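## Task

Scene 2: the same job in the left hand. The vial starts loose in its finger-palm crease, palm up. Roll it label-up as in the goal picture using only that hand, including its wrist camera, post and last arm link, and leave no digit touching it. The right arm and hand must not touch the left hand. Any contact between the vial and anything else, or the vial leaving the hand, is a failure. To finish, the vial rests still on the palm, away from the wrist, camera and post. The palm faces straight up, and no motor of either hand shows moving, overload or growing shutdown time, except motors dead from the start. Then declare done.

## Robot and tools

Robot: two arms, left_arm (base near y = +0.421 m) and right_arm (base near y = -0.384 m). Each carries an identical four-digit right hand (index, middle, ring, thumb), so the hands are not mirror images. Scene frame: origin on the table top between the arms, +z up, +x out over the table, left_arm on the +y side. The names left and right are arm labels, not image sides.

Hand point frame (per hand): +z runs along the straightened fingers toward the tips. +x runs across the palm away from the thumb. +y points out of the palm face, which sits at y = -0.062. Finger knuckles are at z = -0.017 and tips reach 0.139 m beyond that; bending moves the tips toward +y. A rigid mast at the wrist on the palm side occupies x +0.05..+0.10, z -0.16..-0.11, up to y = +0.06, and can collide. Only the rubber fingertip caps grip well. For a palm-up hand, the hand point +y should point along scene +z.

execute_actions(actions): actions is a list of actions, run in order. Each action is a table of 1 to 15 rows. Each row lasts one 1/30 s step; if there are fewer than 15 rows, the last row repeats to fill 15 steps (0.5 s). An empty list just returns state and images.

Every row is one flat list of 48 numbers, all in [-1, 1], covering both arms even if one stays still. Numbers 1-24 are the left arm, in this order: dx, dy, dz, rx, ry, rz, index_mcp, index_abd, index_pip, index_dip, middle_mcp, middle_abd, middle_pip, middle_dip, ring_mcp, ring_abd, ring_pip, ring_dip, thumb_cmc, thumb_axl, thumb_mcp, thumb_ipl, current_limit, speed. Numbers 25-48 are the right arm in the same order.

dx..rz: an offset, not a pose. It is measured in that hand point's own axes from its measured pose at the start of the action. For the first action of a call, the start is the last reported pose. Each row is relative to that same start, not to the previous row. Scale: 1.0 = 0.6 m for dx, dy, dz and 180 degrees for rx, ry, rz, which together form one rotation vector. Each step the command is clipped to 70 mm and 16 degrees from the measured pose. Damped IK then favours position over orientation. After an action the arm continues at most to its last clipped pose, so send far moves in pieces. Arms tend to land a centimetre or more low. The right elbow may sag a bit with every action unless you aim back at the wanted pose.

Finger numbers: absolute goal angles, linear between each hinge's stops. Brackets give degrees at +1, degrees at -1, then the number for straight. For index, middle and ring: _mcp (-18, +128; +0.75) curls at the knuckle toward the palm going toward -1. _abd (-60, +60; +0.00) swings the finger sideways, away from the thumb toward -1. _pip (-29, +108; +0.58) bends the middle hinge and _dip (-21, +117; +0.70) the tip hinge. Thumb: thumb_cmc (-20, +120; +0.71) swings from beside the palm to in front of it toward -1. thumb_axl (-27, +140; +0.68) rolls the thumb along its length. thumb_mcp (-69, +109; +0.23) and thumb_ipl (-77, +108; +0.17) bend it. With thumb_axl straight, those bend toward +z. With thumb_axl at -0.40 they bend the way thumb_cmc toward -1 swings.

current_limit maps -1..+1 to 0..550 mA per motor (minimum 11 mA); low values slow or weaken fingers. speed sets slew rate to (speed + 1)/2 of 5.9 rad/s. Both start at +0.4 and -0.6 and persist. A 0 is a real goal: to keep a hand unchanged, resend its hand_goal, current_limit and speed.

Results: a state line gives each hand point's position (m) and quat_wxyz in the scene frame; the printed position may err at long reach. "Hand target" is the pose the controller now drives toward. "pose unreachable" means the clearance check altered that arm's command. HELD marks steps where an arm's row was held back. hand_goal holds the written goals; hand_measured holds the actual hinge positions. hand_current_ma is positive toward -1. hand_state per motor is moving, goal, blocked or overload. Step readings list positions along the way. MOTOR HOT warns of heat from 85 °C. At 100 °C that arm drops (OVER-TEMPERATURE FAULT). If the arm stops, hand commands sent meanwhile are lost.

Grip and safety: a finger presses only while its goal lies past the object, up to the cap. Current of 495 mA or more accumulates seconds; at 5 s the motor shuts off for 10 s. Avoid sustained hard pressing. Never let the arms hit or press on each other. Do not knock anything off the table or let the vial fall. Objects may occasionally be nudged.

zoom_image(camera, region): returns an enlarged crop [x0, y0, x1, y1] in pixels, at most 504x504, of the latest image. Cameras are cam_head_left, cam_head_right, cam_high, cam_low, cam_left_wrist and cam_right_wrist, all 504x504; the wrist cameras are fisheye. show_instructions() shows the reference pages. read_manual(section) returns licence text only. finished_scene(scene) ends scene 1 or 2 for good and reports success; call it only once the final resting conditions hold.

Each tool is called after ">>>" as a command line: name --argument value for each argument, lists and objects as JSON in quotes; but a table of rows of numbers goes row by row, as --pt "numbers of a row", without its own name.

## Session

>>> execute_actions --actions '[]'

>>> show_instructions

Scene clock: 0.00 s.
left_arm: end_effector_position=(+0.3892, +0.1079, +0.4147) hand_goal=(+0.046, +0.000, -0.008, +0.280, +0.046, +0.000, -0.008, +0.280, +0.046, +0.000, -0.008, +0.280, -0.104, +0.266, +0.032, -0.018) hand_measured=(+0.062, +0.000, -0.006, +0.282, +0.060, +0.000, -0.006, +0.282, +0.062, +0.000, -0.006, +0.282, -0.092, +0.270, +0.034, -0.016) hand_current_ma=(+83, +0, +14, +12, +84, +0, +13, +12, +83, +0, +13, +13, +70, +28, +12, +11) hand_state=(goal, overload, goal, goal, goal, goal, goal, goal, goal, goal, goal, goal, goal, goal, goal, goal) hand_current_limit=0.40 hand_speed=-0.60 end_effector_quat_wxyz=(+0.647, +0.635, +0.298, +0.298) | right_arm: end_effector_position=(+0.3583, -0.7486, +0.5984) hand_goal=(+0.754, +0.000, +0.576, +0.696, +0.754, +0.000, +0.576, +0.696, +0.754, +0.000, +0.576, +0.696, +0.714, +0.678, +0.226, +0.168) hand_measured=(+0.754, +0.000, +0.576, +0.696, +0.754, +0.000, +0.576, +0.696, +0.754, +0.000, +0.576, +0.696, +0.714, +0.678, +0.226, +0.168) hand_current_ma=(+0, +0, +0, +0, +0, +0, +0, +0, +0, +0, +0, +0, +0, +0, +0, +0) hand_state=(goal, goal, goal, goal, goal, goal, goal, goal, goal, goal, goal, goal, goal, goal, goal, goal) hand_current_limit=0.40 hand_speed=-0.60 end_effector_quat_wxyz=(+0.645, +0.642, +0.281, +0.305)
Joint positions: left_arm=[-0.751  1.105  0.633  0.488  0.101 -0.009] | right_arm=[-0.755  1.029  1.081 -0.033 -0.035  0.03 ]
Joint velocities: left_arm=[-0.015 -0.005 -0.007 -0.002 -0.081 -0.081] | right_arm=[-0.015 -0.015  0.002 -0.007  0.081 -0.007]
Motor temperatures (°C, as the motors report them): left_arm=[22 21 26 24 23 20] | right_arm=[22 20 26 20 21 23]
Hand target (left_arm): +0.392, +0.106, +0.428; +0.655, +0.627, +0.293, +0.303
Hand target (right_arm): +0.353, -0.744, +0.625; +0.661, +0.625, +0.275, +0.312

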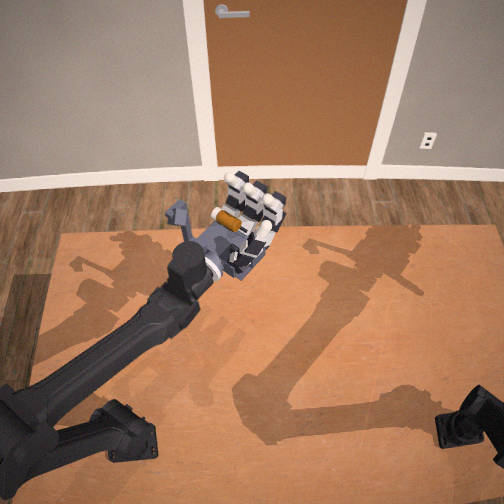

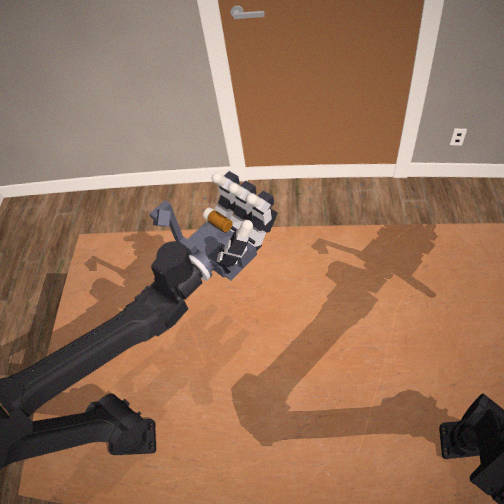

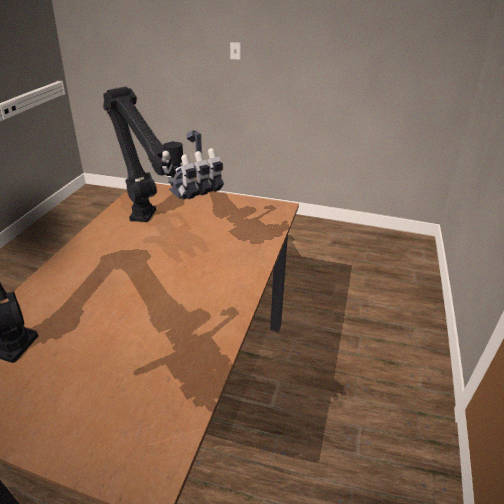

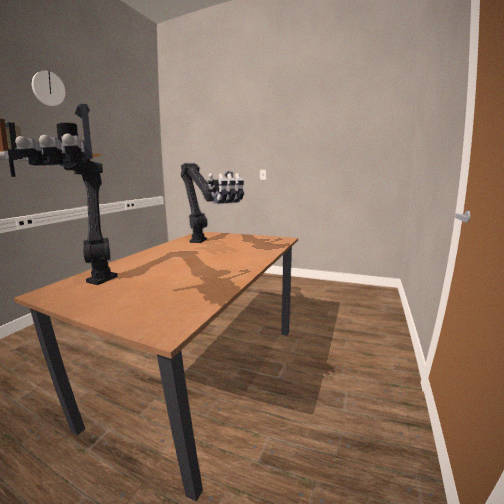

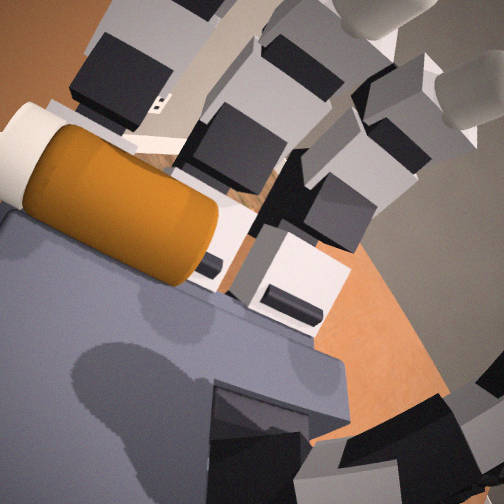

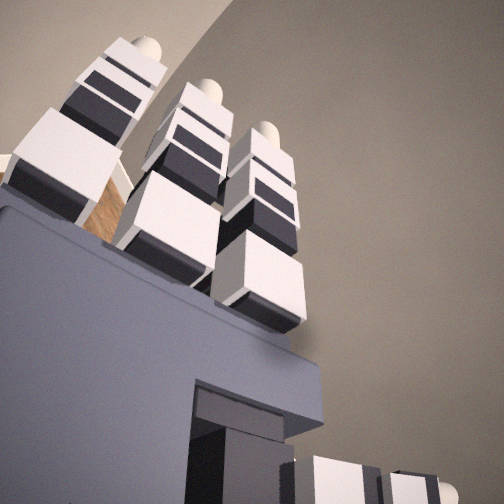

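Reference images for this scene: goal picture from the wrist camera place.

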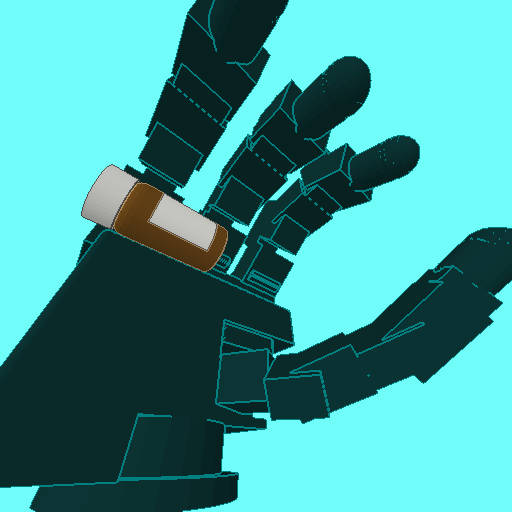

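>>> execute_actions --actions '[[[0,0.025,0,-0.009,0,0,0.1,0,0,0.28,-0.2,-0.15,-0.59,-0.2,-0.2,0,-0.59,-0.2,0.1,0.266,0.032,-0.018,0.4,-0.3,0,0.04,0,-0.015,0,0,0.754,0,0.576,0.696,0.754,0,0.576,0.696,0.754,0,0.576,0.696,0.714,0.678,0.226,0.168,0.4,-0.6]],[[0,0.025,0,-0.009,0,0,0.1,0,0,0.28,-0.2,-0.15,-0.59,-0.85,-0.2,0,-0.59,-0.85,0.1,0.266,0.032,-0.018,0.4,-0.5,0,0.04,0,-0.015,0,0,0.754,0,0.576,0.696,0.754,0,0.576,0.696,0.754,0,0.576,0.696,0.714,0.678,0.226,0.168,0.4,-0.6]],[[0,0.025,0,-0.009,0,0,0.1,0,0,0.28,0,-0.15,-0.7,-0.85,0,0,-0.7,-0.85,0.1,0.266,0.032,-0.018,0.4,-0.7,0,0.04,0,-0.015,0,0,0.754,0,0.576,0.696,0.754,0,0.576,0.696,0.754,0,0.576,0.696,0.714,0.678,0.226,0.168,0.4,-0.6]],[[0,0.025,0,-0.009,0,0,0.1,0,0,0.28,0,-0.15,-0.35,-0.95,0,0,-0.35,-0.95,0.1,0.266,0.032,-0.018,0.4,-0.8,0,0.04,0,-0.015,0,0,0.754,0,0.576,0.696,0.754,0,0.576,0.696,0.754,0,0.576,0.696,0.714,0.678,0.226,0.168,0.4,-0.6]],[[0,0.025,0,-0.009,0,0,0.1,0,0,0.28,0,-0.15,-0.12,-1,0,0,-0.12,-1,0.1,0.266,0.032,-0.018,0.4,-0.8,0,0.04,0,-0.015,0,0,0.754,0,0.576,0.696,0.754,0,0.576,0.696,0.754,0,0.576,0.696,0.714,0.678,0.226,0.168,0.4,-0.6]],[[0,0.025,0,-0.009,0,0,0.1,0,0,0.28,0,-0.15,-0.12,-1,0,0,-0.12,-1,0.1,0.266,0.032,-0.018,0.4,-0.8,0,0.04,0,-0.015,0,0,0.754,0,0.576,0.696,0.754,0,0.576,0.696,0.754,0,0.576,0.696,0.714,0.678,0.226,0.168,0.4,-0.6]],[[0,0.025,0,-0.009,0,0,0.1,0,0,0.28,0,-0.15,-0.12,-1,0,0,-0.12,-1,0.1,0.266,0.032,-0.018,0.4,-0.8,0,0.04,0,-0.015,0,0,0.754,0,0.576,0.696,0.754,0,0.576,0.696,0.754,0,0.576,0.696,0.714,0.678,0.226,0.168,0.4,-0.6]]]'

Scene clock: 3.97 s.
left_arm: end_effector_position=(+0.3890, +0.1080, +0.4150) hand_goal=(+0.100, +0.000, +0.000, +0.280, +0.000, -0.150, -0.120, -1.000, +0.000, +0.000, -0.120, -1.000, +0.100, +0.266, +0.032, -0.018) hand_measured=(+0.104, +0.000, -0.002, +0.282, +0.002, -0.154, -0.124, -0.998, +0.004, +0.002, -0.124, -0.998, +0.104, +0.270, +0.034, -0.016) hand_current_ma=(+26, +0, -12, +12, +15, -20, -22, +12, +26, +11, -22, +13, +28, +24, +8, +10) hand_state=(goal, overload, goal, goal, goal, goal, goal, goal, goal, goal, goal, goal, goal, goal, goal, goal) hand_current_limit=0.40 hand_speed=-0.80 end_effector_quat_wxyz=(+0.648, +0.635, +0.298, +0.298) | right_arm: end_effector_position=(+0.3583, -0.7486, +0.5984) hand_goal=(+0.754, +0.000, +0.576, +0.696, +0.754, +0.000, +0.576, +0.696, +0.754, +0.000, +0.576, +0.696, +0.714, +0.678, +0.226, +0.168) hand_measured=(+0.762, +0.000, +0.576, +0.696, +0.764, +0.000, +0.576, +0.696, +0.764, +0.000, +0.576, +0.696, +0.724, +0.678, +0.226, +0.168) hand_current_ma=(+52, +0, +5, +0, +54, +0, +5, +0, +52, +0, +5, +0, +55, -4, -1, -2) hand_state=(goal, goal, goal, goal, goal, goal, goal, goal, goal, goal, goal, goal, goal, goal, goal, goal) hand_current_limit=0.40 hand_speed=-0.60 end_effector_quat_wxyz=(+0.645, +0.642, +0.281, +0.305)
Joint positions: left_arm=[-0.751  1.105  0.633  0.488  0.101 -0.009] | right_arm=[-0.755  1.029  1.081 -0.033 -0.035  0.03 ]
Joint velocities: left_arm=[-0.015  0.005 -0.022  0.002 -0.037 -0.095] | right_arm=[ 0.015 -0.015 -0.002 -0.012 -0.007 -0.037]
Motor temperatures (°C, as the motors report them): left_arm=[22 21 27 24 23 20] | right_arm=[22 20 28 20 21 23]
Hand target (left_arm): +0.389, +0.108, +0.430; +0.657, +0.626, +0.293, +0.302
Hand target (right_arm): +0.357, -0.748, +0.622; +0.660, +0.626, +0.274, +0.312
Off the commanded pose (left_arm): 0.015 m, 2 deg.
Off the commanded pose (right_arm): 0.024 m, 3 deg.
Step readings (end_effector_position; steps 1 to 15: 1st action; 16 to 30: 2nd action; 31 to 45: 3rd action; 46 to 60: 4th action; 61 to 75: 5th action; 76 to 90: 6th action; 91 to 105: 7th action):
0: left_arm (+0.3892, +0.1079, +0.4147) | right_arm (+0.3583, -0.7486, +0.5984)
1: left_arm (+0.3892, +0.1079, +0.4147) | right_arm (+0.3583, -0.7486, +0.5984)
2: left_arm (+0.3892, +0.1079, +0.4147) | right_arm (+0.3583, -0.7486, +0.5984)
4: left_arm (+0.3892, +0.1079, +0.4147) | right_arm (+0.3583, -0.7486, +0.5984)
8: left_arm (+0.3891, +0.1079, +0.4149) | right_arm (+0.3583, -0.7486, +0.5984)
15: left_arm (+0.3891, +0.1079, +0.4149) | right_arm (+0.3583, -0.7486, +0.5984)
16: left_arm (+0.3891, +0.1079, +0.4149) | right_arm (+0.3583, -0.7486, +0.5984)
17: left_arm (+0.3891, +0.1079, +0.4149) | right_arm (+0.3583, -0.7486, +0.5984)
19: left_arm (+0.3891, +0.1079, +0.4149) | right_arm (+0.3583, -0.7486, +0.5984)
23: left_arm (+0.3891, +0.1079, +0.4149) | right_arm (+0.3583, -0.7486, +0.5984)
30: left_arm (+0.3891, +0.1079, +0.4149) | right_arm (+0.3583, -0.7486, +0.5984)
31: left_arm (+0.3891, +0.1079, +0.4149) | right_arm (+0.3583, -0.7486, +0.5984)
32: left_arm (+0.3891, +0.1079, +0.4149) | right_arm (+0.3583, -0.7486, +0.5984)
34: left_arm (+0.3890, +0.1080, +0.4150) | right_arm (+0.3583, -0.7486, +0.5984)
38: left_arm (+0.3890, +0.1080, +0.4150) | right_arm (+0.3583, -0.7486, +0.5984)
45: left_arm (+0.3890, +0.1080, +0.4150) | right_arm (+0.3583, -0.7486, +0.5984)
46: left_arm (+0.3890, +0.1080, +0.4150) | right_arm (+0.3583, -0.7486, +0.5984)
47: left_arm (+0.3890, +0.1080, +0.4150) | right_arm (+0.3583, -0.7486, +0.5984)
49: left_arm (+0.3890, +0.1080, +0.4150) | right_arm (+0.3583, -0.7486, +0.5984)
53: left_arm (+0.3890, +0.1080, +0.4150) | right_arm (+0.3583, -0.7486, +0.5984)
60: left_arm (+0.3890, +0.1080, +0.4150) | right_arm (+0.3583, -0.7486, +0.5984)
61: left_arm (+0.3890, +0.1080, +0.4150) | right_arm (+0.3583, -0.7486, +0.5984)
62: left_arm (+0.3890, +0.1080, +0.4150) | right_arm (+0.3583, -0.7486, +0.5984)
64: left_arm (+0.3890, +0.1080, +0.4150) | right_arm (+0.3583, -0.7486, +0.5984)
68: left_arm (+0.3890, +0.1080, +0.4150) | right_arm (+0.3583, -0.7486, +0.5984)
75: left_arm (+0.3890, +0.1080, +0.4150) | right_arm (+0.3583, -0.7486, +0.5984)
76: left_arm (+0.3890, +0.1080, +0.4150) | right_arm (+0.3583, -0.7486, +0.5984)
77: left_arm (+0.3890, +0.1080, +0.4150) | right_arm (+0.3583, -0.7486, +0.5984)
79: left_arm (+0.3890, +0.1080, +0.4150) | right_arm (+0.3583, -0.7486, +0.5984)
83: left_arm (+0.3890, +0.1080, +0.4150) | right_arm (+0.3583, -0.7486, +0.5984)
90: left_arm (+0.3890, +0.1080, +0.4150) | right_arm (+0.3583, -0.7486, +0.5984)
91: left_arm (+0.3890, +0.1080, +0.4150) | right_arm (+0.3583, -0.7486, +0.5984)
92: left_arm (+0.3890, +0.1080, +0.4150) | right_arm (+0.3583, -0.7486, +0.5984)
94: left_arm (+0.3890, +0.1080, +0.4150) | right_arm (+0.3583, -0.7486, +0.5984)
98: left_arm (+0.3890, +0.1080, +0.4150) | right_arm (+0.3583, -0.7486, +0.5984)
105: end_effector_position above

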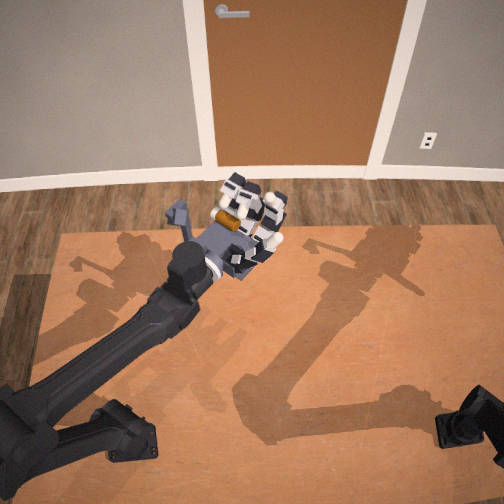

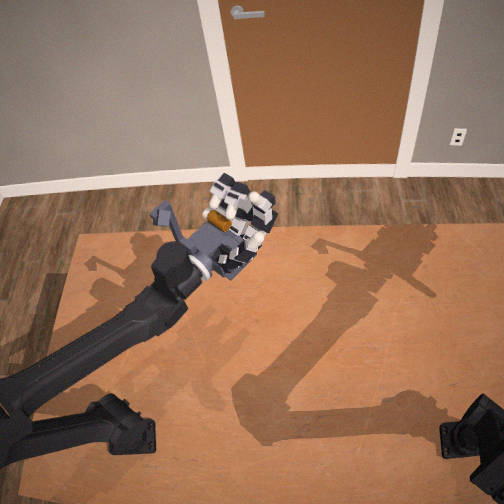

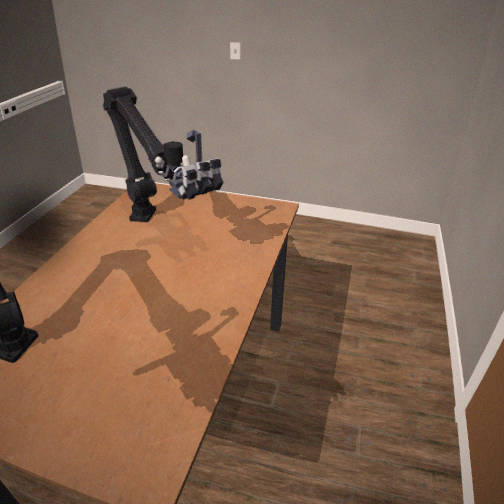

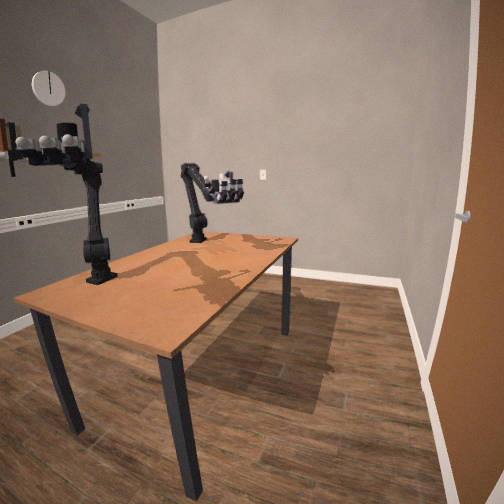

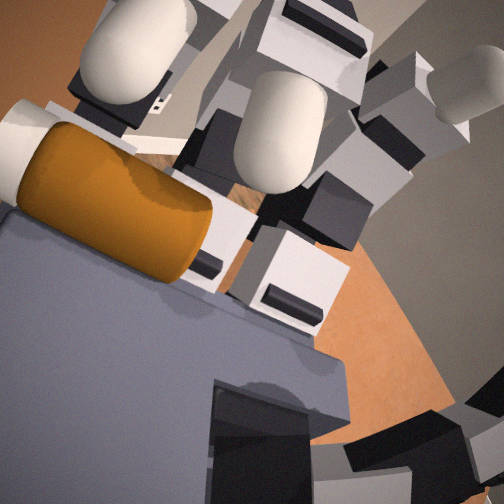

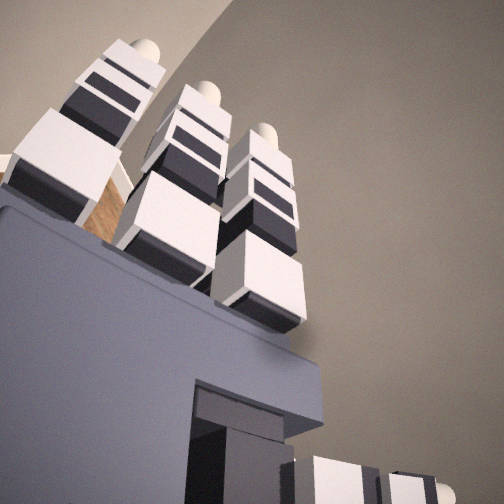

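>>> execute_actions --actions '[[[0,0.025,0,-0.009,0,0,0.1,0,0,0.28,0,0.25,-0.12,-0.2,0,0,-0.12,-0.2,0.1,0.266,0.032,-0.018,0.4,-0.3,0,0.04,0,-0.015,0,0,0.754,0,0.576,0.696,0.754,0,0.576,0.696,0.754,0,0.576,0.696,0.714,0.678,0.226,0.168,0.4,-0.6]],[[0,0.025,0,-0.009,0,0,0.1,0,0,0.28,-0.2,0.25,-0.59,-0.2,-0.2,0,-0.59,-0.2,0.1,0.266,0.032,-0.018,0.4,-0.3,0,0.04,0,-0.015,0,0,0.754,0,0.576,0.696,0.754,0,0.576,0.696,0.754,0,0.576,0.696,0.714,0.678,0.226,0.168,0.4,-0.6]],[[0,0.025,0,-0.009,0,0,0.1,0,0,0.28,-0.2,0.25,-0.59,-0.85,-0.2,0,-0.59,-0.85,0.1,0.266,0.032,-0.018,0.4,-0.5,0,0.04,0,-0.015,0,0,0.754,0,0.576,0.696,0.754,0,0.576,0.696,0.754,0,0.576,0.696,0.714,0.678,0.226,0.168,0.4,-0.6]],[[0,0.025,0,-0.009,0,0,0.1,0,0,0.28,0,0.25,-0.7,-0.85,0,0,-0.7,-0.85,0.1,0.266,0.032,-0.018,0.4,-0.7,0,0.04,0,-0.015,0,0,0.754,0,0.576,0.696,0.754,0,0.576,0.696,0.754,0,0.576,0.696,0.714,0.678,0.226,0.168,0.4,-0.6]],[[0,0.025,0,-0.009,0,0,0.1,0,0,0.28,0,0.25,-0.35,-0.95,0,0,-0.35,-0.95,0.1,0.266,0.032,-0.018,0.4,-0.8,0,0.04,0,-0.015,0,0,0.754,0,0.576,0.696,0.754,0,0.576,0.696,0.754,0,0.576,0.696,0.714,0.678,0.226,0.168,0.4,-0.6]],[[0,0.025,0,-0.009,0,0,0.1,0,0,0.28,0,0.25,-0.35,-0.95,0,0,-0.35,-0.95,0.1,0.266,0.032,-0.018,0.4,-0.8,0,0.04,0,-0.015,0,0,0.754,0,0.576,0.696,0.754,0,0.576,0.696,0.754,0,0.576,0.696,0.714,0.678,0.226,0.168,0.4,-0.6]]]'

Scene clock: 9.07 s.
left_arm: end_effector_position=(+0.3889, +0.1080, +0.4152) hand_goal=(+0.100, +0.000, +0.000, +0.280, +0.000, +0.250, -0.350, -0.950, +0.000, +0.000, -0.350, -0.950, +0.100, +0.266, +0.032, -0.018) hand_measured=(+0.104, +0.000, -0.002, +0.282, +0.002, +0.252, -0.326, -0.812, +0.004, +0.002, -0.328, -0.766, +0.104, +0.270, +0.034, -0.016) hand_current_ma=(+26, +0, -12, +12, +10, +9, +143, +385, +21, +8, +111, +385, +28, +24, +8, +10) hand_state=(goal, overload, goal, goal, goal, goal, blocked, blocked, goal, goal, blocked, blocked, goal, goal, goal, goal) hand_current_limit=0.40 hand_speed=-0.80 end_effector_quat_wxyz=(+0.648, +0.635, +0.298, +0.298) | right_arm: end_effector_position=(+0.3583, -0.7486, +0.5984) hand_goal=(+0.754, +0.000, +0.576, +0.696, +0.754, +0.000, +0.576, +0.696, +0.754, +0.000, +0.576, +0.696, +0.714, +0.678, +0.226, +0.168) hand_measured=(+0.762, +0.000, +0.576, +0.696, +0.764, +0.000, +0.576, +0.696, +0.764, +0.000, +0.576, +0.696, +0.724, +0.678, +0.226, +0.168) hand_current_ma=(+52, +0, +5, +0, +54, +0, +5, +0, +52, +0, +5, +0, +55, -4, -1, -2) hand_state=(goal, goal, goal, goal, goal, goal, goal, goal, goal, goal, goal, goal, goal, goal, goal, goal) hand_current_limit=0.40 hand_speed=-0.60 end_effector_quat_wxyz=(+0.645, +0.642, +0.281, +0.305)
Joint positions: left_arm=[-0.751  1.104  0.633  0.488  0.101 -0.009] | right_arm=[-0.755  1.029  1.081 -0.033 -0.035  0.03 ]
Joint velocities: left_arm=[-0.005  0.024  0.002  0.002  0.051 -0.081] | right_arm=[-0.005 -0.005 -0.007  0.012 -0.007  0.007]
Motor temperatures (°C, as the motors report them): left_arm=[22 21 29 24 23 20] | right_arm=[22 21 30 20 21 23]
Hand target (left_arm): +0.388, +0.108, +0.430; +0.657, +0.625, +0.293, +0.302
Hand target (right_arm): +0.357, -0.748, +0.622; +0.660, +0.626, +0.274, +0.312
Off the commanded pose (left_arm): 0.015 m, 2 deg.
Off the commanded pose (right_arm): 0.024 m, 3 deg.
Step readings (end_effector_position; steps 1 to 15: 1st action; 16 to 30: 2nd action; 31 to 45: 3rd action; 46 to 60: 4th action; 61 to 75: 5th action; 76 to 90: 6th action):
0: left_arm (+0.3890, +0.1080, +0.4150) | right_arm (+0.3583, -0.7486, +0.5984)
1: left_arm (+0.3890, +0.1080, +0.4150) | right_arm (+0.3583, -0.7486, +0.5984)
2: left_arm (+0.3890, +0.1080, +0.4150) | right_arm (+0.3583, -0.7486, +0.5984)
4: left_arm (+0.3890, +0.1080, +0.4150) | right_arm (+0.3583, -0.7486, +0.5984)
8: left_arm (+0.3890, +0.1080, +0.4150) | right_arm (+0.3583, -0.7486, +0.5984)
15: left_arm (+0.3890, +0.1080, +0.4150) | right_arm (+0.3583, -0.7486, +0.5984)
16: left_arm (+0.3890, +0.1080, +0.4150) | right_arm (+0.3583, -0.7486, +0.5984)
17: left_arm (+0.3890, +0.1080, +0.4150) | right_arm (+0.3583, -0.7486, +0.5984)
19: left_arm (+0.3890, +0.1080, +0.4150) | right_arm (+0.3583, -0.7486, +0.5984)
23: left_arm (+0.3889, +0.1080, +0.4152) | right_arm (+0.3583, -0.7486, +0.5984)
30: left_arm (+0.3889, +0.1080, +0.4152) | right_arm (+0.3583, -0.7486, +0.5984)
31: left_arm (+0.3889, +0.1080, +0.4152) | right_arm (+0.3583, -0.7486, +0.5984)
32: left_arm (+0.3889, +0.1080, +0.4152) | right_arm (+0.3583, -0.7486, +0.5984)
34: left_arm (+0.3889, +0.1080, +0.4152) | right_arm (+0.3583, -0.7486, +0.5984)
38: left_arm (+0.3889, +0.1080, +0.4152) | right_arm (+0.3583, -0.7486, +0.5984)
45: left_arm (+0.3889, +0.1080, +0.4152) | right_arm (+0.3583, -0.7486, +0.5984)
46: left_arm (+0.3889, +0.1080, +0.4152) | right_arm (+0.3583, -0.7486, +0.5984)
47: left_arm (+0.3889, +0.1080, +0.4152) | right_arm (+0.3583, -0.7486, +0.5984)
49: left_arm (+0.3889, +0.1080, +0.4152) | right_arm (+0.3583, -0.7486, +0.5984)
53: left_arm (+0.3889, +0.1080, +0.4152) | right_arm (+0.3583, -0.7486, +0.5984)
60: left_arm (+0.3889, +0.1080, +0.4152) | right_arm (+0.3583, -0.7486, +0.5984)
61: left_arm (+0.3889, +0.1080, +0.4152) | right_arm (+0.3583, -0.7486, +0.5984)
62: left_arm (+0.3889, +0.1080, +0.4152) | right_arm (+0.3583, -0.7486, +0.5984)
64: left_arm (+0.3889, +0.1080, +0.4152) | right_arm (+0.3583, -0.7486, +0.5984)
68: left_arm (+0.3889, +0.1080, +0.4152) | right_arm (+0.3583, -0.7486, +0.5984)
75: left_arm (+0.3889, +0.1080, +0.4152) | right_arm (+0.3583, -0.7486, +0.5984)
76: left_arm (+0.3889, +0.1080, +0.4152) | right_arm (+0.3583, -0.7486, +0.5984)
77: left_arm (+0.3889, +0.1080, +0.4152) | right_arm (+0.3583, -0.7486, +0.5984)
79: left_arm (+0.3889, +0.1080, +0.4152) | right_arm (+0.3583, -0.7486, +0.5984)
83: left_arm (+0.3889, +0.1080, +0.4152) | right_arm (+0.3583, -0.7486, +0.5984)
90: end_effector_position above

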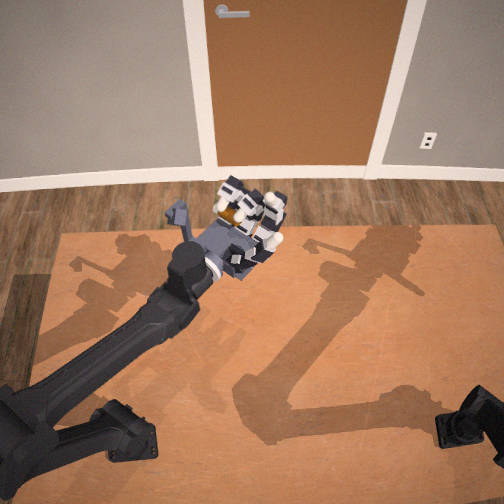

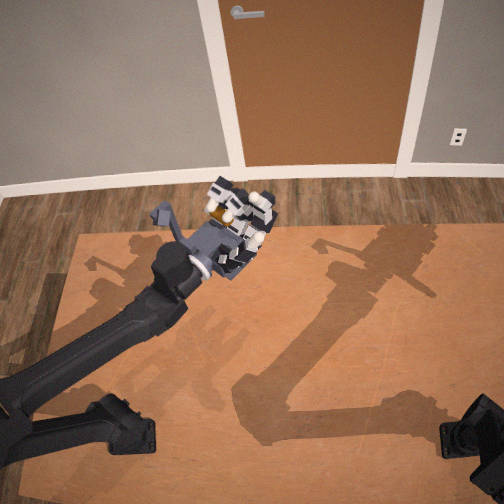

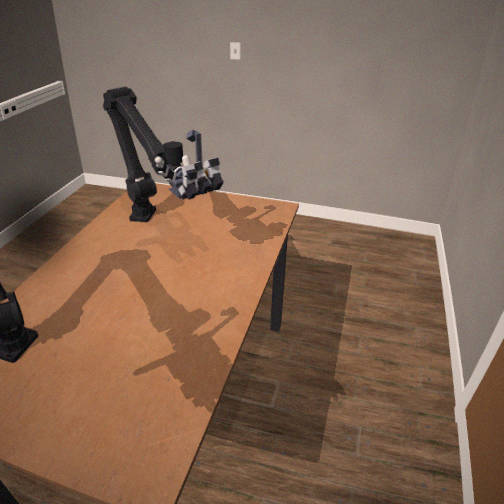

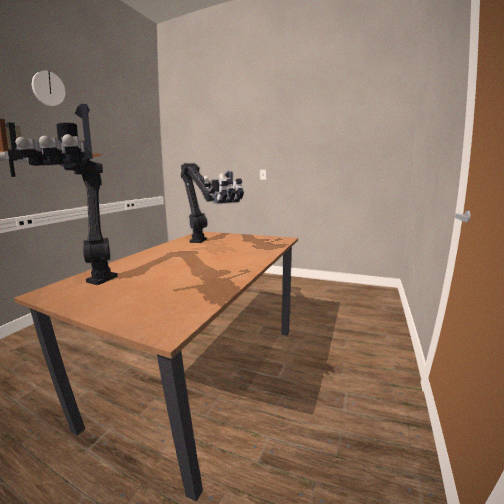

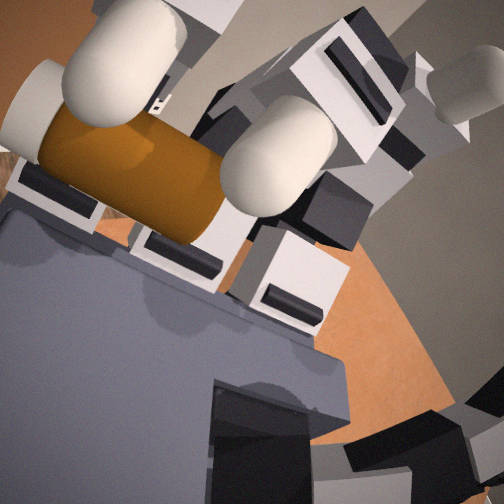

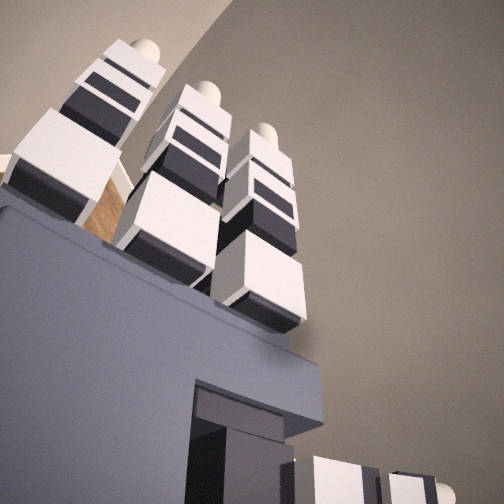

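>>> execute_actions --actions '[[[0,0.025,0,-0.009,0,0,0.1,0,0,0.28,0,0.25,-0.12,-1,0,0,-0.12,-1,0.1,0.266,0.032,-0.018,0.4,-0.75,0,0.04,0,-0.015,0,0,0.754,0,0.576,0.696,0.754,0,0.576,0.696,0.754,0,0.576,0.696,0.714,0.678,0.226,0.168,0.4,-0.6]],[[0,0.025,0,-0.009,0,0,0.1,0,0,0.28,0,0.25,-0.12,-0.2,0,0,-0.12,-0.2,0.1,0.266,0.032,-0.018,0.4,-0.3,0,0.04,0,-0.015,0,0,0.754,0,0.576,0.696,0.754,0,0.576,0.696,0.754,0,0.576,0.696,0.714,0.678,0.226,0.168,0.4,-0.6]],[[0,0.025,0,-0.009,0,0,0.1,0,0,0.28,-0.2,0.25,-0.59,-0.2,-0.2,0,-0.59,-0.2,0.1,0.266,0.032,-0.018,0.4,-0.3,0,0.04,0,-0.015,0,0,0.754,0,0.576,0.696,0.754,0,0.576,0.696,0.754,0,0.576,0.696,0.714,0.678,0.226,0.168,0.4,-0.6]],[[0,0.025,0,-0.009,0,0,0.1,0,0,0.28,-0.2,0.25,-0.59,-0.85,-0.2,0,-0.59,-0.85,0.1,0.266,0.032,-0.018,0.4,-0.5,0,0.04,0,-0.015,0,0,0.754,0,0.576,0.696,0.754,0,0.576,0.696,0.754,0,0.576,0.696,0.714,0.678,0.226,0.168,0.4,-0.6]],[[0,0.025,0,-0.009,0,0,0.1,0,0,0.28,0,0.25,-0.7,-0.85,0,0,-0.7,-0.85,0.1,0.266,0.032,-0.018,0.4,-0.7,0,0.04,0,-0.015,0,0,0.754,0,0.576,0.696,0.754,0,0.576,0.696,0.754,0,0.576,0.696,0.714,0.678,0.226,0.168,0.4,-0.6]],[[0,0.025,0,-0.009,0,0,0.1,0,0,0.28,0,0.25,-0.12,-1,0,0,-0.12,-1,0.1,0.266,0.032,-0.018,0.4,-0.72,0,0.04,0,-0.015,0,0,0.754,0,0.576,0.696,0.754,0,0.576,0.696,0.754,0,0.576,0.696,0.714,0.678,0.226,0.168,0.4,-0.6]],[[0,0.025,0,-0.009,0,0,0.1,0,0,0.28,0,0.25,-0.12,-1,0,0,-0.12,-1,0.1,0.266,0.032,-0.018,0.4,-0.72,0,0.04,0,-0.015,0,0,0.754,0,0.576,0.696,0.754,0,0.576,0.696,0.754,0,0.576,0.696,0.714,0.678,0.226,0.168,0.4,-0.6]],[[0,0.025,0,-0.009,0,0,0.1,0,0,0.28,0,0.25,-0.12,-0.2,0,0,-0.12,-0.2,0.1,0.266,0.032,-0.018,0.4,-0.3,0,0.04,0,-0.015,0,0,0.754,0,0.576,0.696,0.754,0,0.576,0.696,0.754,0,0.576,0.696,0.714,0.678,0.226,0.168,0.4,-0.6]],[[0,0.025,0,-0.009,0,0,0.1,0,0,0.28,-0.2,0.25,-0.59,-0.2,-0.2,0,-0.59,-0.2,0.1,0.266,0.032,-0.018,0.4,-0.3,0,0.04,0,-0.015,0,0,0.754,0,0.576,0.696,0.754,0,0.576,0.696,0.754,0,0.576,0.696,0.714,0.678,0.226,0.168,0.4,-0.6]],[[0,0.025,0,-0.009,0,0,0.1,0,0,0.28,-0.2,0.25,-0.59,-0.85,-0.2,0,-0.59,-0.85,0.1,0.266,0.032,-0.018,0.4,-0.5,0,0.04,0,-0.015,0,0,0.754,0,0.576,0.696,0.754,0,0.576,0.696,0.754,0,0.576,0.696,0.714,0.678,0.226,0.168,0.4,-0.6]],[[0,0.025,0,-0.009,0,0,0.1,0,0,0.28,0,0.25,-0.7,-0.85,0,0,-0.7,-0.85,0.1,0.266,0.032,-0.018,0.4,-0.7,0,0.04,0,-0.015,0,0,0.754,0,0.576,0.696,0.754,0,0.576,0.696,0.754,0,0.576,0.696,0.714,0.678,0.226,0.168,0.4,-0.6]],[[0,0.025,0,-0.009,0,0,0.1,0,0,0.28,0,0.25,-0.12,-1,0,0,-0.12,-1,0.1,0.266,0.032,-0.018,0.4,-0.72,0,0.04,0,-0.015,0,0,0.754,0,0.576,0.696,0.754,0,0.576,0.696,0.754,0,0.576,0.696,0.714,0.678,0.226,0.168,0.4,-0.6]],[[0,0.025,0,-0.009,0,0,0.1,0,0,0.28,0,0.25,-0.12,-1,0,0,-0.12,-1,0.1,0.266,0.032,-0.018,0.4,-0.72,0,0.04,0,-0.015,0,0,0.754,0,0.576,0.696,0.754,0,0.576,0.696,0.754,0,0.576,0.696,0.714,0.678,0.226,0.168,0.4,-0.6]],[[0,0.025,0,-0.009,0,0,0.1,0,0,0.28,0,0.25,-0.12,-0.2,0,0,-0.12,-0.2,0.1,0.266,0.032,-0.018,0.4,-0.3,0,0.04,0,-0.015,0,0,0.754,0,0.576,0.696,0.754,0,0.576,0.696,0.754,0,0.576,0.696,0.714,0.678,0.226,0.168,0.4,-0.6]]]'

Scene clock: 16.87 s.
left_arm: end_effector_position=(+0.3885, +0.1083, +0.4161) hand_goal=(+0.100, +0.000, +0.000, +0.280, +0.000, +0.250, -0.120, -0.200, +0.000, +0.000, -0.120, -0.200, +0.100, +0.266, +0.032, -0.018) hand_measured=(+0.104, +0.000, -0.002, +0.282, +0.002, +0.256, -0.124, -0.562, +0.002, +0.000, -0.124, -0.562, +0.104, +0.270, +0.034, -0.016) hand_current_ma=(+27, +0, -12, +12, +15, +22, -21, -61, +15, +3, -22, -69, +29, +24, +8, +10) hand_state=(goal, overload, goal, goal, goal, goal, goal, moving, goal, goal, goal, moving, goal, goal, goal, goal) hand_current_limit=0.40 hand_speed=-0.30 end_effector_quat_wxyz=(+0.648, +0.634, +0.297, +0.299) | right_arm: end_effector_position=(+0.3583, -0.7486, +0.5984) hand_goal=(+0.754, +0.000, +0.576, +0.696, +0.754, +0.000, +0.576, +0.696, +0.754, +0.000, +0.576, +0.696, +0.714, +0.678, +0.226, +0.168) hand_measured=(+0.762, +0.000, +0.576, +0.696, +0.764, +0.000, +0.576, +0.696, +0.764, +0.000, +0.576, +0.696, +0.724, +0.678, +0.226, +0.168) hand_current_ma=(+52, +0, +5, +0, +54, +0, +5, +0, +52, +0, +5, +0, +55, -4, -1, -2) hand_state=(goal, goal, goal, goal, goal, goal, goal, goal, goal, goal, goal, goal, goal, goal, goal, goal) hand_current_limit=0.40 hand_speed=-0.60 end_effector_quat_wxyz=(+0.645, +0.642, +0.281, +0.305)
Joint positions: left_arm=[-0.751  1.102  0.633  0.488  0.101 -0.009] | right_arm=[-0.755  1.029  1.081 -0.033 -0.035  0.03 ]
Joint velocities: left_arm=[-0.005 -0.005 -0.007  0.017 -0.081 -0.037] | right_arm=[-0.005 -0.005 -0.017  0.022 -0.007  0.037]
Motor temperatures (°C, as the motors report them): left_arm=[22 22 30 24 23 20] | right_arm=[22 21 33 20 21 23]
Hand target (left_arm): +0.388, +0.109, +0.431; +0.657, +0.625, +0.293, +0.303
Hand target (right_arm): +0.357, -0.748, +0.622; +0.660, +0.626, +0.274, +0.312
Off the commanded pose (left_arm): 0.015 m, 2 deg.
Off the commanded pose (right_arm): 0.024 m, 3 deg.
Step readings (end_effector_position; steps 1 to 15: 1st action; 16 to 30: 2nd action; 31 to 45: 3rd action; 46 to 60: 4th action; 61 to 75: 5th action; 76 to 90: 6th action; 91 to 105: 7th action; 106 to 120: 8th action; 121 to 135: 9th action; 136 to 150: 10th action; 151 to 165: 11th action; 166 to 180: 12th action; 181 to 195: 13th action):
0: left_arm (+0.3889, +0.1080, +0.4152) | right_arm (+0.3583, -0.7486, +0.5984)
1: left_arm (+0.3889, +0.1080, +0.4152) | right_arm (+0.3583, -0.7486, +0.5984)
2: left_arm (+0.3889, +0.1080, +0.4152) | right_arm (+0.3583, -0.7486, +0.5984)
4: left_arm (+0.3889, +0.1080, +0.4152) | right_arm (+0.3583, -0.7486, +0.5984)
8: left_arm (+0.3889, +0.1080, +0.4152) | right_arm (+0.3583, -0.7486, +0.5984)
15: left_arm (+0.3889, +0.1081, +0.4154) | right_arm (+0.3583, -0.7486, +0.5984)
16: left_arm (+0.3889, +0.1081, +0.4154) | right_arm (+0.3583, -0.7486, +0.5984)
17: left_arm (+0.3889, +0.1081, +0.4154) | right_arm (+0.3583, -0.7486, +0.5984)
19: left_arm (+0.3889, +0.1081, +0.4154) | right_arm (+0.3583, -0.7486, +0.5984)
23: left_arm (+0.3889, +0.1081, +0.4154) | right_arm (+0.3583, -0.7486, +0.5984)
30: left_arm (+0.3889, +0.1081, +0.4154) | right_arm (+0.3583, -0.7486, +0.5984)
31: left_arm (+0.3889, +0.1081, +0.4154) | right_arm (+0.3583, -0.7486, +0.5984)
32: left_arm (+0.3889, +0.1081, +0.4154) | right_arm (+0.3583, -0.7486, +0.5984)
34: left_arm (+0.3889, +0.1081, +0.4154) | right_arm (+0.3583, -0.7486, +0.5984)
38: left_arm (+0.3888, +0.1082, +0.4156) | right_arm (+0.3583, -0.7486, +0.5984)
45: left_arm (+0.3888, +0.1082, +0.4156) | right_arm (+0.3583, -0.7486, +0.5984)
46: left_arm (+0.3888, +0.1082, +0.4156) | right_arm (+0.3583, -0.7486, +0.5984)
47: left_arm (+0.3888, +0.1082, +0.4156) | right_arm (+0.3583, -0.7486, +0.5984)
49: left_arm (+0.3888, +0.1082, +0.4156) | right_arm (+0.3583, -0.7486, +0.5984)
53: left_arm (+0.3888, +0.1082, +0.4156) | right_arm (+0.3583, -0.7486, +0.5984)
60: left_arm (+0.3888, +0.1082, +0.4156) | right_arm (+0.3583, -0.7486, +0.5984)
61: left_arm (+0.3888, +0.1082, +0.4156) | right_arm (+0.3583, -0.7486, +0.5984)
62: left_arm (+0.3888, +0.1082, +0.4156) | right_arm (+0.3583, -0.7486, +0.5984)
64: left_arm (+0.3888, +0.1082, +0.4156) | right_arm (+0.3583, -0.7486, +0.5984)
68: left_arm (+0.3888, +0.1082, +0.4156) | right_arm (+0.3583, -0.7486, +0.5984)
75: left_arm (+0.3888, +0.1082, +0.4156) | right_arm (+0.3583, -0.7486, +0.5984)
76: left_arm (+0.3888, +0.1082, +0.4156) | right_arm (+0.3583, -0.7486, +0.5984)
77: left_arm (+0.3888, +0.1082, +0.4156) | right_arm (+0.3583, -0.7486, +0.5984)
79: left_arm (+0.3888, +0.1082, +0.4156) | right_arm (+0.3583, -0.7486, +0.5984)
83: left_arm (+0.3888, +0.1082, +0.4156) | right_arm (+0.3583, -0.7486, +0.5984)
90: left_arm (+0.3888, +0.1082, +0.4156) | right_arm (+0.3583, -0.7486, +0.5984)
91: left_arm (+0.3888, +0.1082, +0.4156) | right_arm (+0.3583, -0.7486, +0.5984)
92: left_arm (+0.3888, +0.1082, +0.4156) | right_arm (+0.3583, -0.7486, +0.5984)
94: left_arm (+0.3887, +0.1082, +0.4158) | right_arm (+0.3583, -0.7486, +0.5984)
98: left_arm (+0.3887, +0.1082, +0.4158) | right_arm (+0.3583, -0.7486, +0.5984)
105: left_arm (+0.3887, +0.1082, +0.4158) | right_arm (+0.3583, -0.7486, +0.5984)
106: left_arm (+0.3887, +0.1082, +0.4158) | right_arm (+0.3583, -0.7486, +0.5984)
107: left_arm (+0.3887, +0.1082, +0.4158) | right_arm (+0.3583, -0.7486, +0.5984)
109: left_arm (+0.3887, +0.1082, +0.4158) | right_arm (+0.3583, -0.7486, +0.5984)
113: left_arm (+0.3887, +0.1082, +0.4158) | right_arm (+0.3583, -0.7486, +0.5984)
120: left_arm (+0.3887, +0.1082, +0.4158) | right_arm (+0.3583, -0.7486, +0.5984)
121: left_arm (+0.3887, +0.1082, +0.4158) | right_arm (+0.3583, -0.7486, +0.5984)
122: left_arm (+0.3887, +0.1082, +0.4158) | right_arm (+0.3583, -0.7486, +0.5984)
124: left_arm (+0.3887, +0.1082, +0.4158) | right_arm (+0.3583, -0.7486, +0.5984)
128: left_arm (+0.3886, +0.1083, +0.4159) | right_arm (+0.3583, -0.7486, +0.5984)
135: left_arm (+0.3886, +0.1083, +0.4159) | right_arm (+0.3583, -0.7486, +0.5984)
136: left_arm (+0.3886, +0.1083, +0.4159) | right_arm (+0.3583, -0.7486, +0.5984)
137: left_arm (+0.3886, +0.1083, +0.4159) | right_arm (+0.3583, -0.7486, +0.5984)
139: left_arm (+0.3886, +0.1083, +0.4159) | right_arm (+0.3583, -0.7486, +0.5984)
143: left_arm (+0.3886, +0.1083, +0.4159) | right_arm (+0.3583, -0.7486, +0.5984)
150: left_arm (+0.3886, +0.1083, +0.4159) | right_arm (+0.3583, -0.7486, +0.5984)
151: left_arm (+0.3886, +0.1083, +0.4159) | right_arm (+0.3583, -0.7486, +0.5984)
152: left_arm (+0.3886, +0.1083, +0.4159) | right_arm (+0.3583, -0.7486, +0.5984)
154: left_arm (+0.3886, +0.1083, +0.4159) | right_arm (+0.3583, -0.7486, +0.5984)
158: left_arm (+0.3886, +0.1083, +0.4159) | right_arm (+0.3583, -0.7486, +0.5984)
165: left_arm (+0.3886, +0.1083, +0.4159) | right_arm (+0.3583, -0.7486, +0.5984)
166: left_arm (+0.3886, +0.1083, +0.4159) | right_arm (+0.3583, -0.7486, +0.5984)
167: left_arm (+0.3886, +0.1083, +0.4159) | right_arm (+0.3583, -0.7486, +0.5984)
169: left_arm (+0.3886, +0.1083, +0.4159) | right_arm (+0.3583, -0.7486, +0.5984)
173: left_arm (+0.3886, +0.1083, +0.4159) | right_arm (+0.3583, -0.7486, +0.5984)
180: left_arm (+0.3886, +0.1083, +0.4159) | right_arm (+0.3583, -0.7486, +0.5984)
181: left_arm (+0.3886, +0.1083, +0.4159) | right_arm (+0.3583, -0.7486, +0.5984)
182: left_arm (+0.3886, +0.1083, +0.4159) | right_arm (+0.3583, -0.7486, +0.5984)
184: left_arm (+0.3886, +0.1083, +0.4159) | right_arm (+0.3583, -0.7486, +0.5984)
Lines left out of this list: 7.

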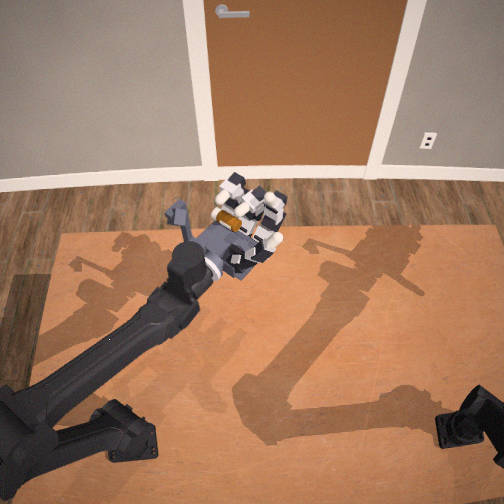

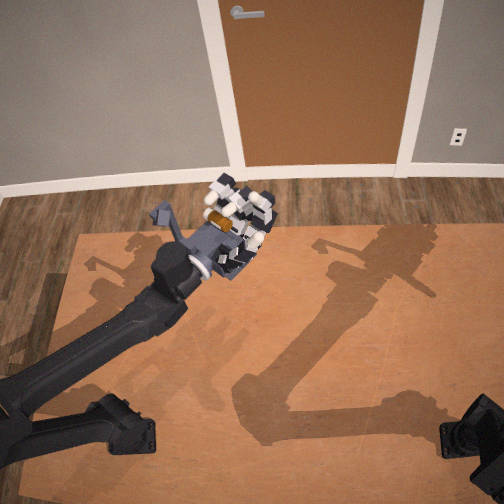

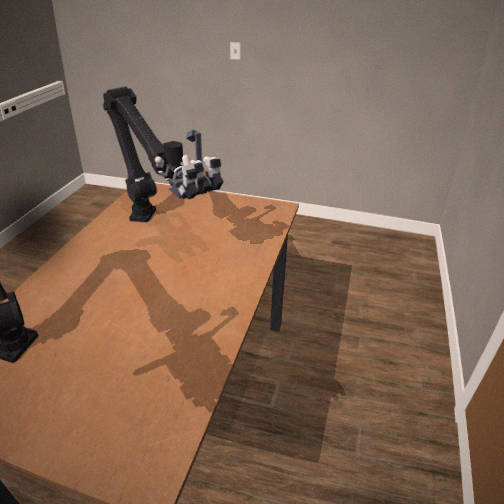

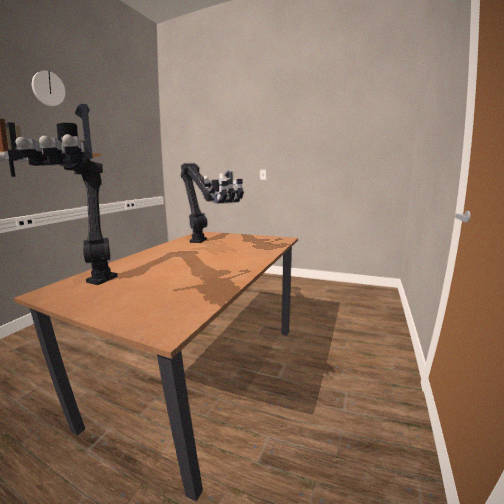

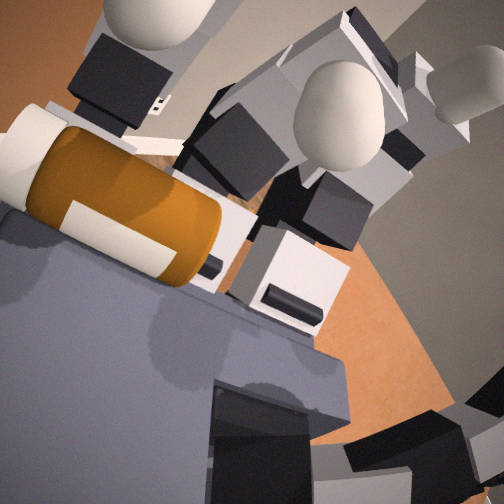

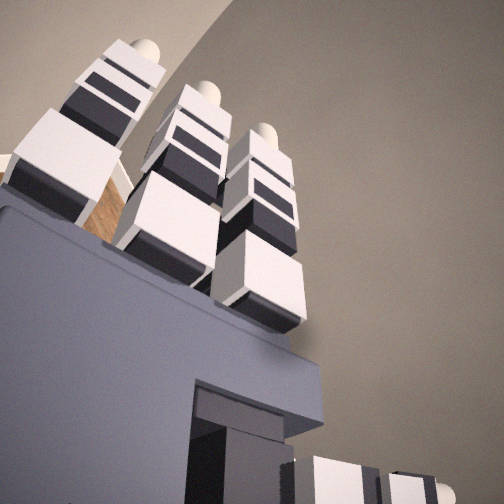

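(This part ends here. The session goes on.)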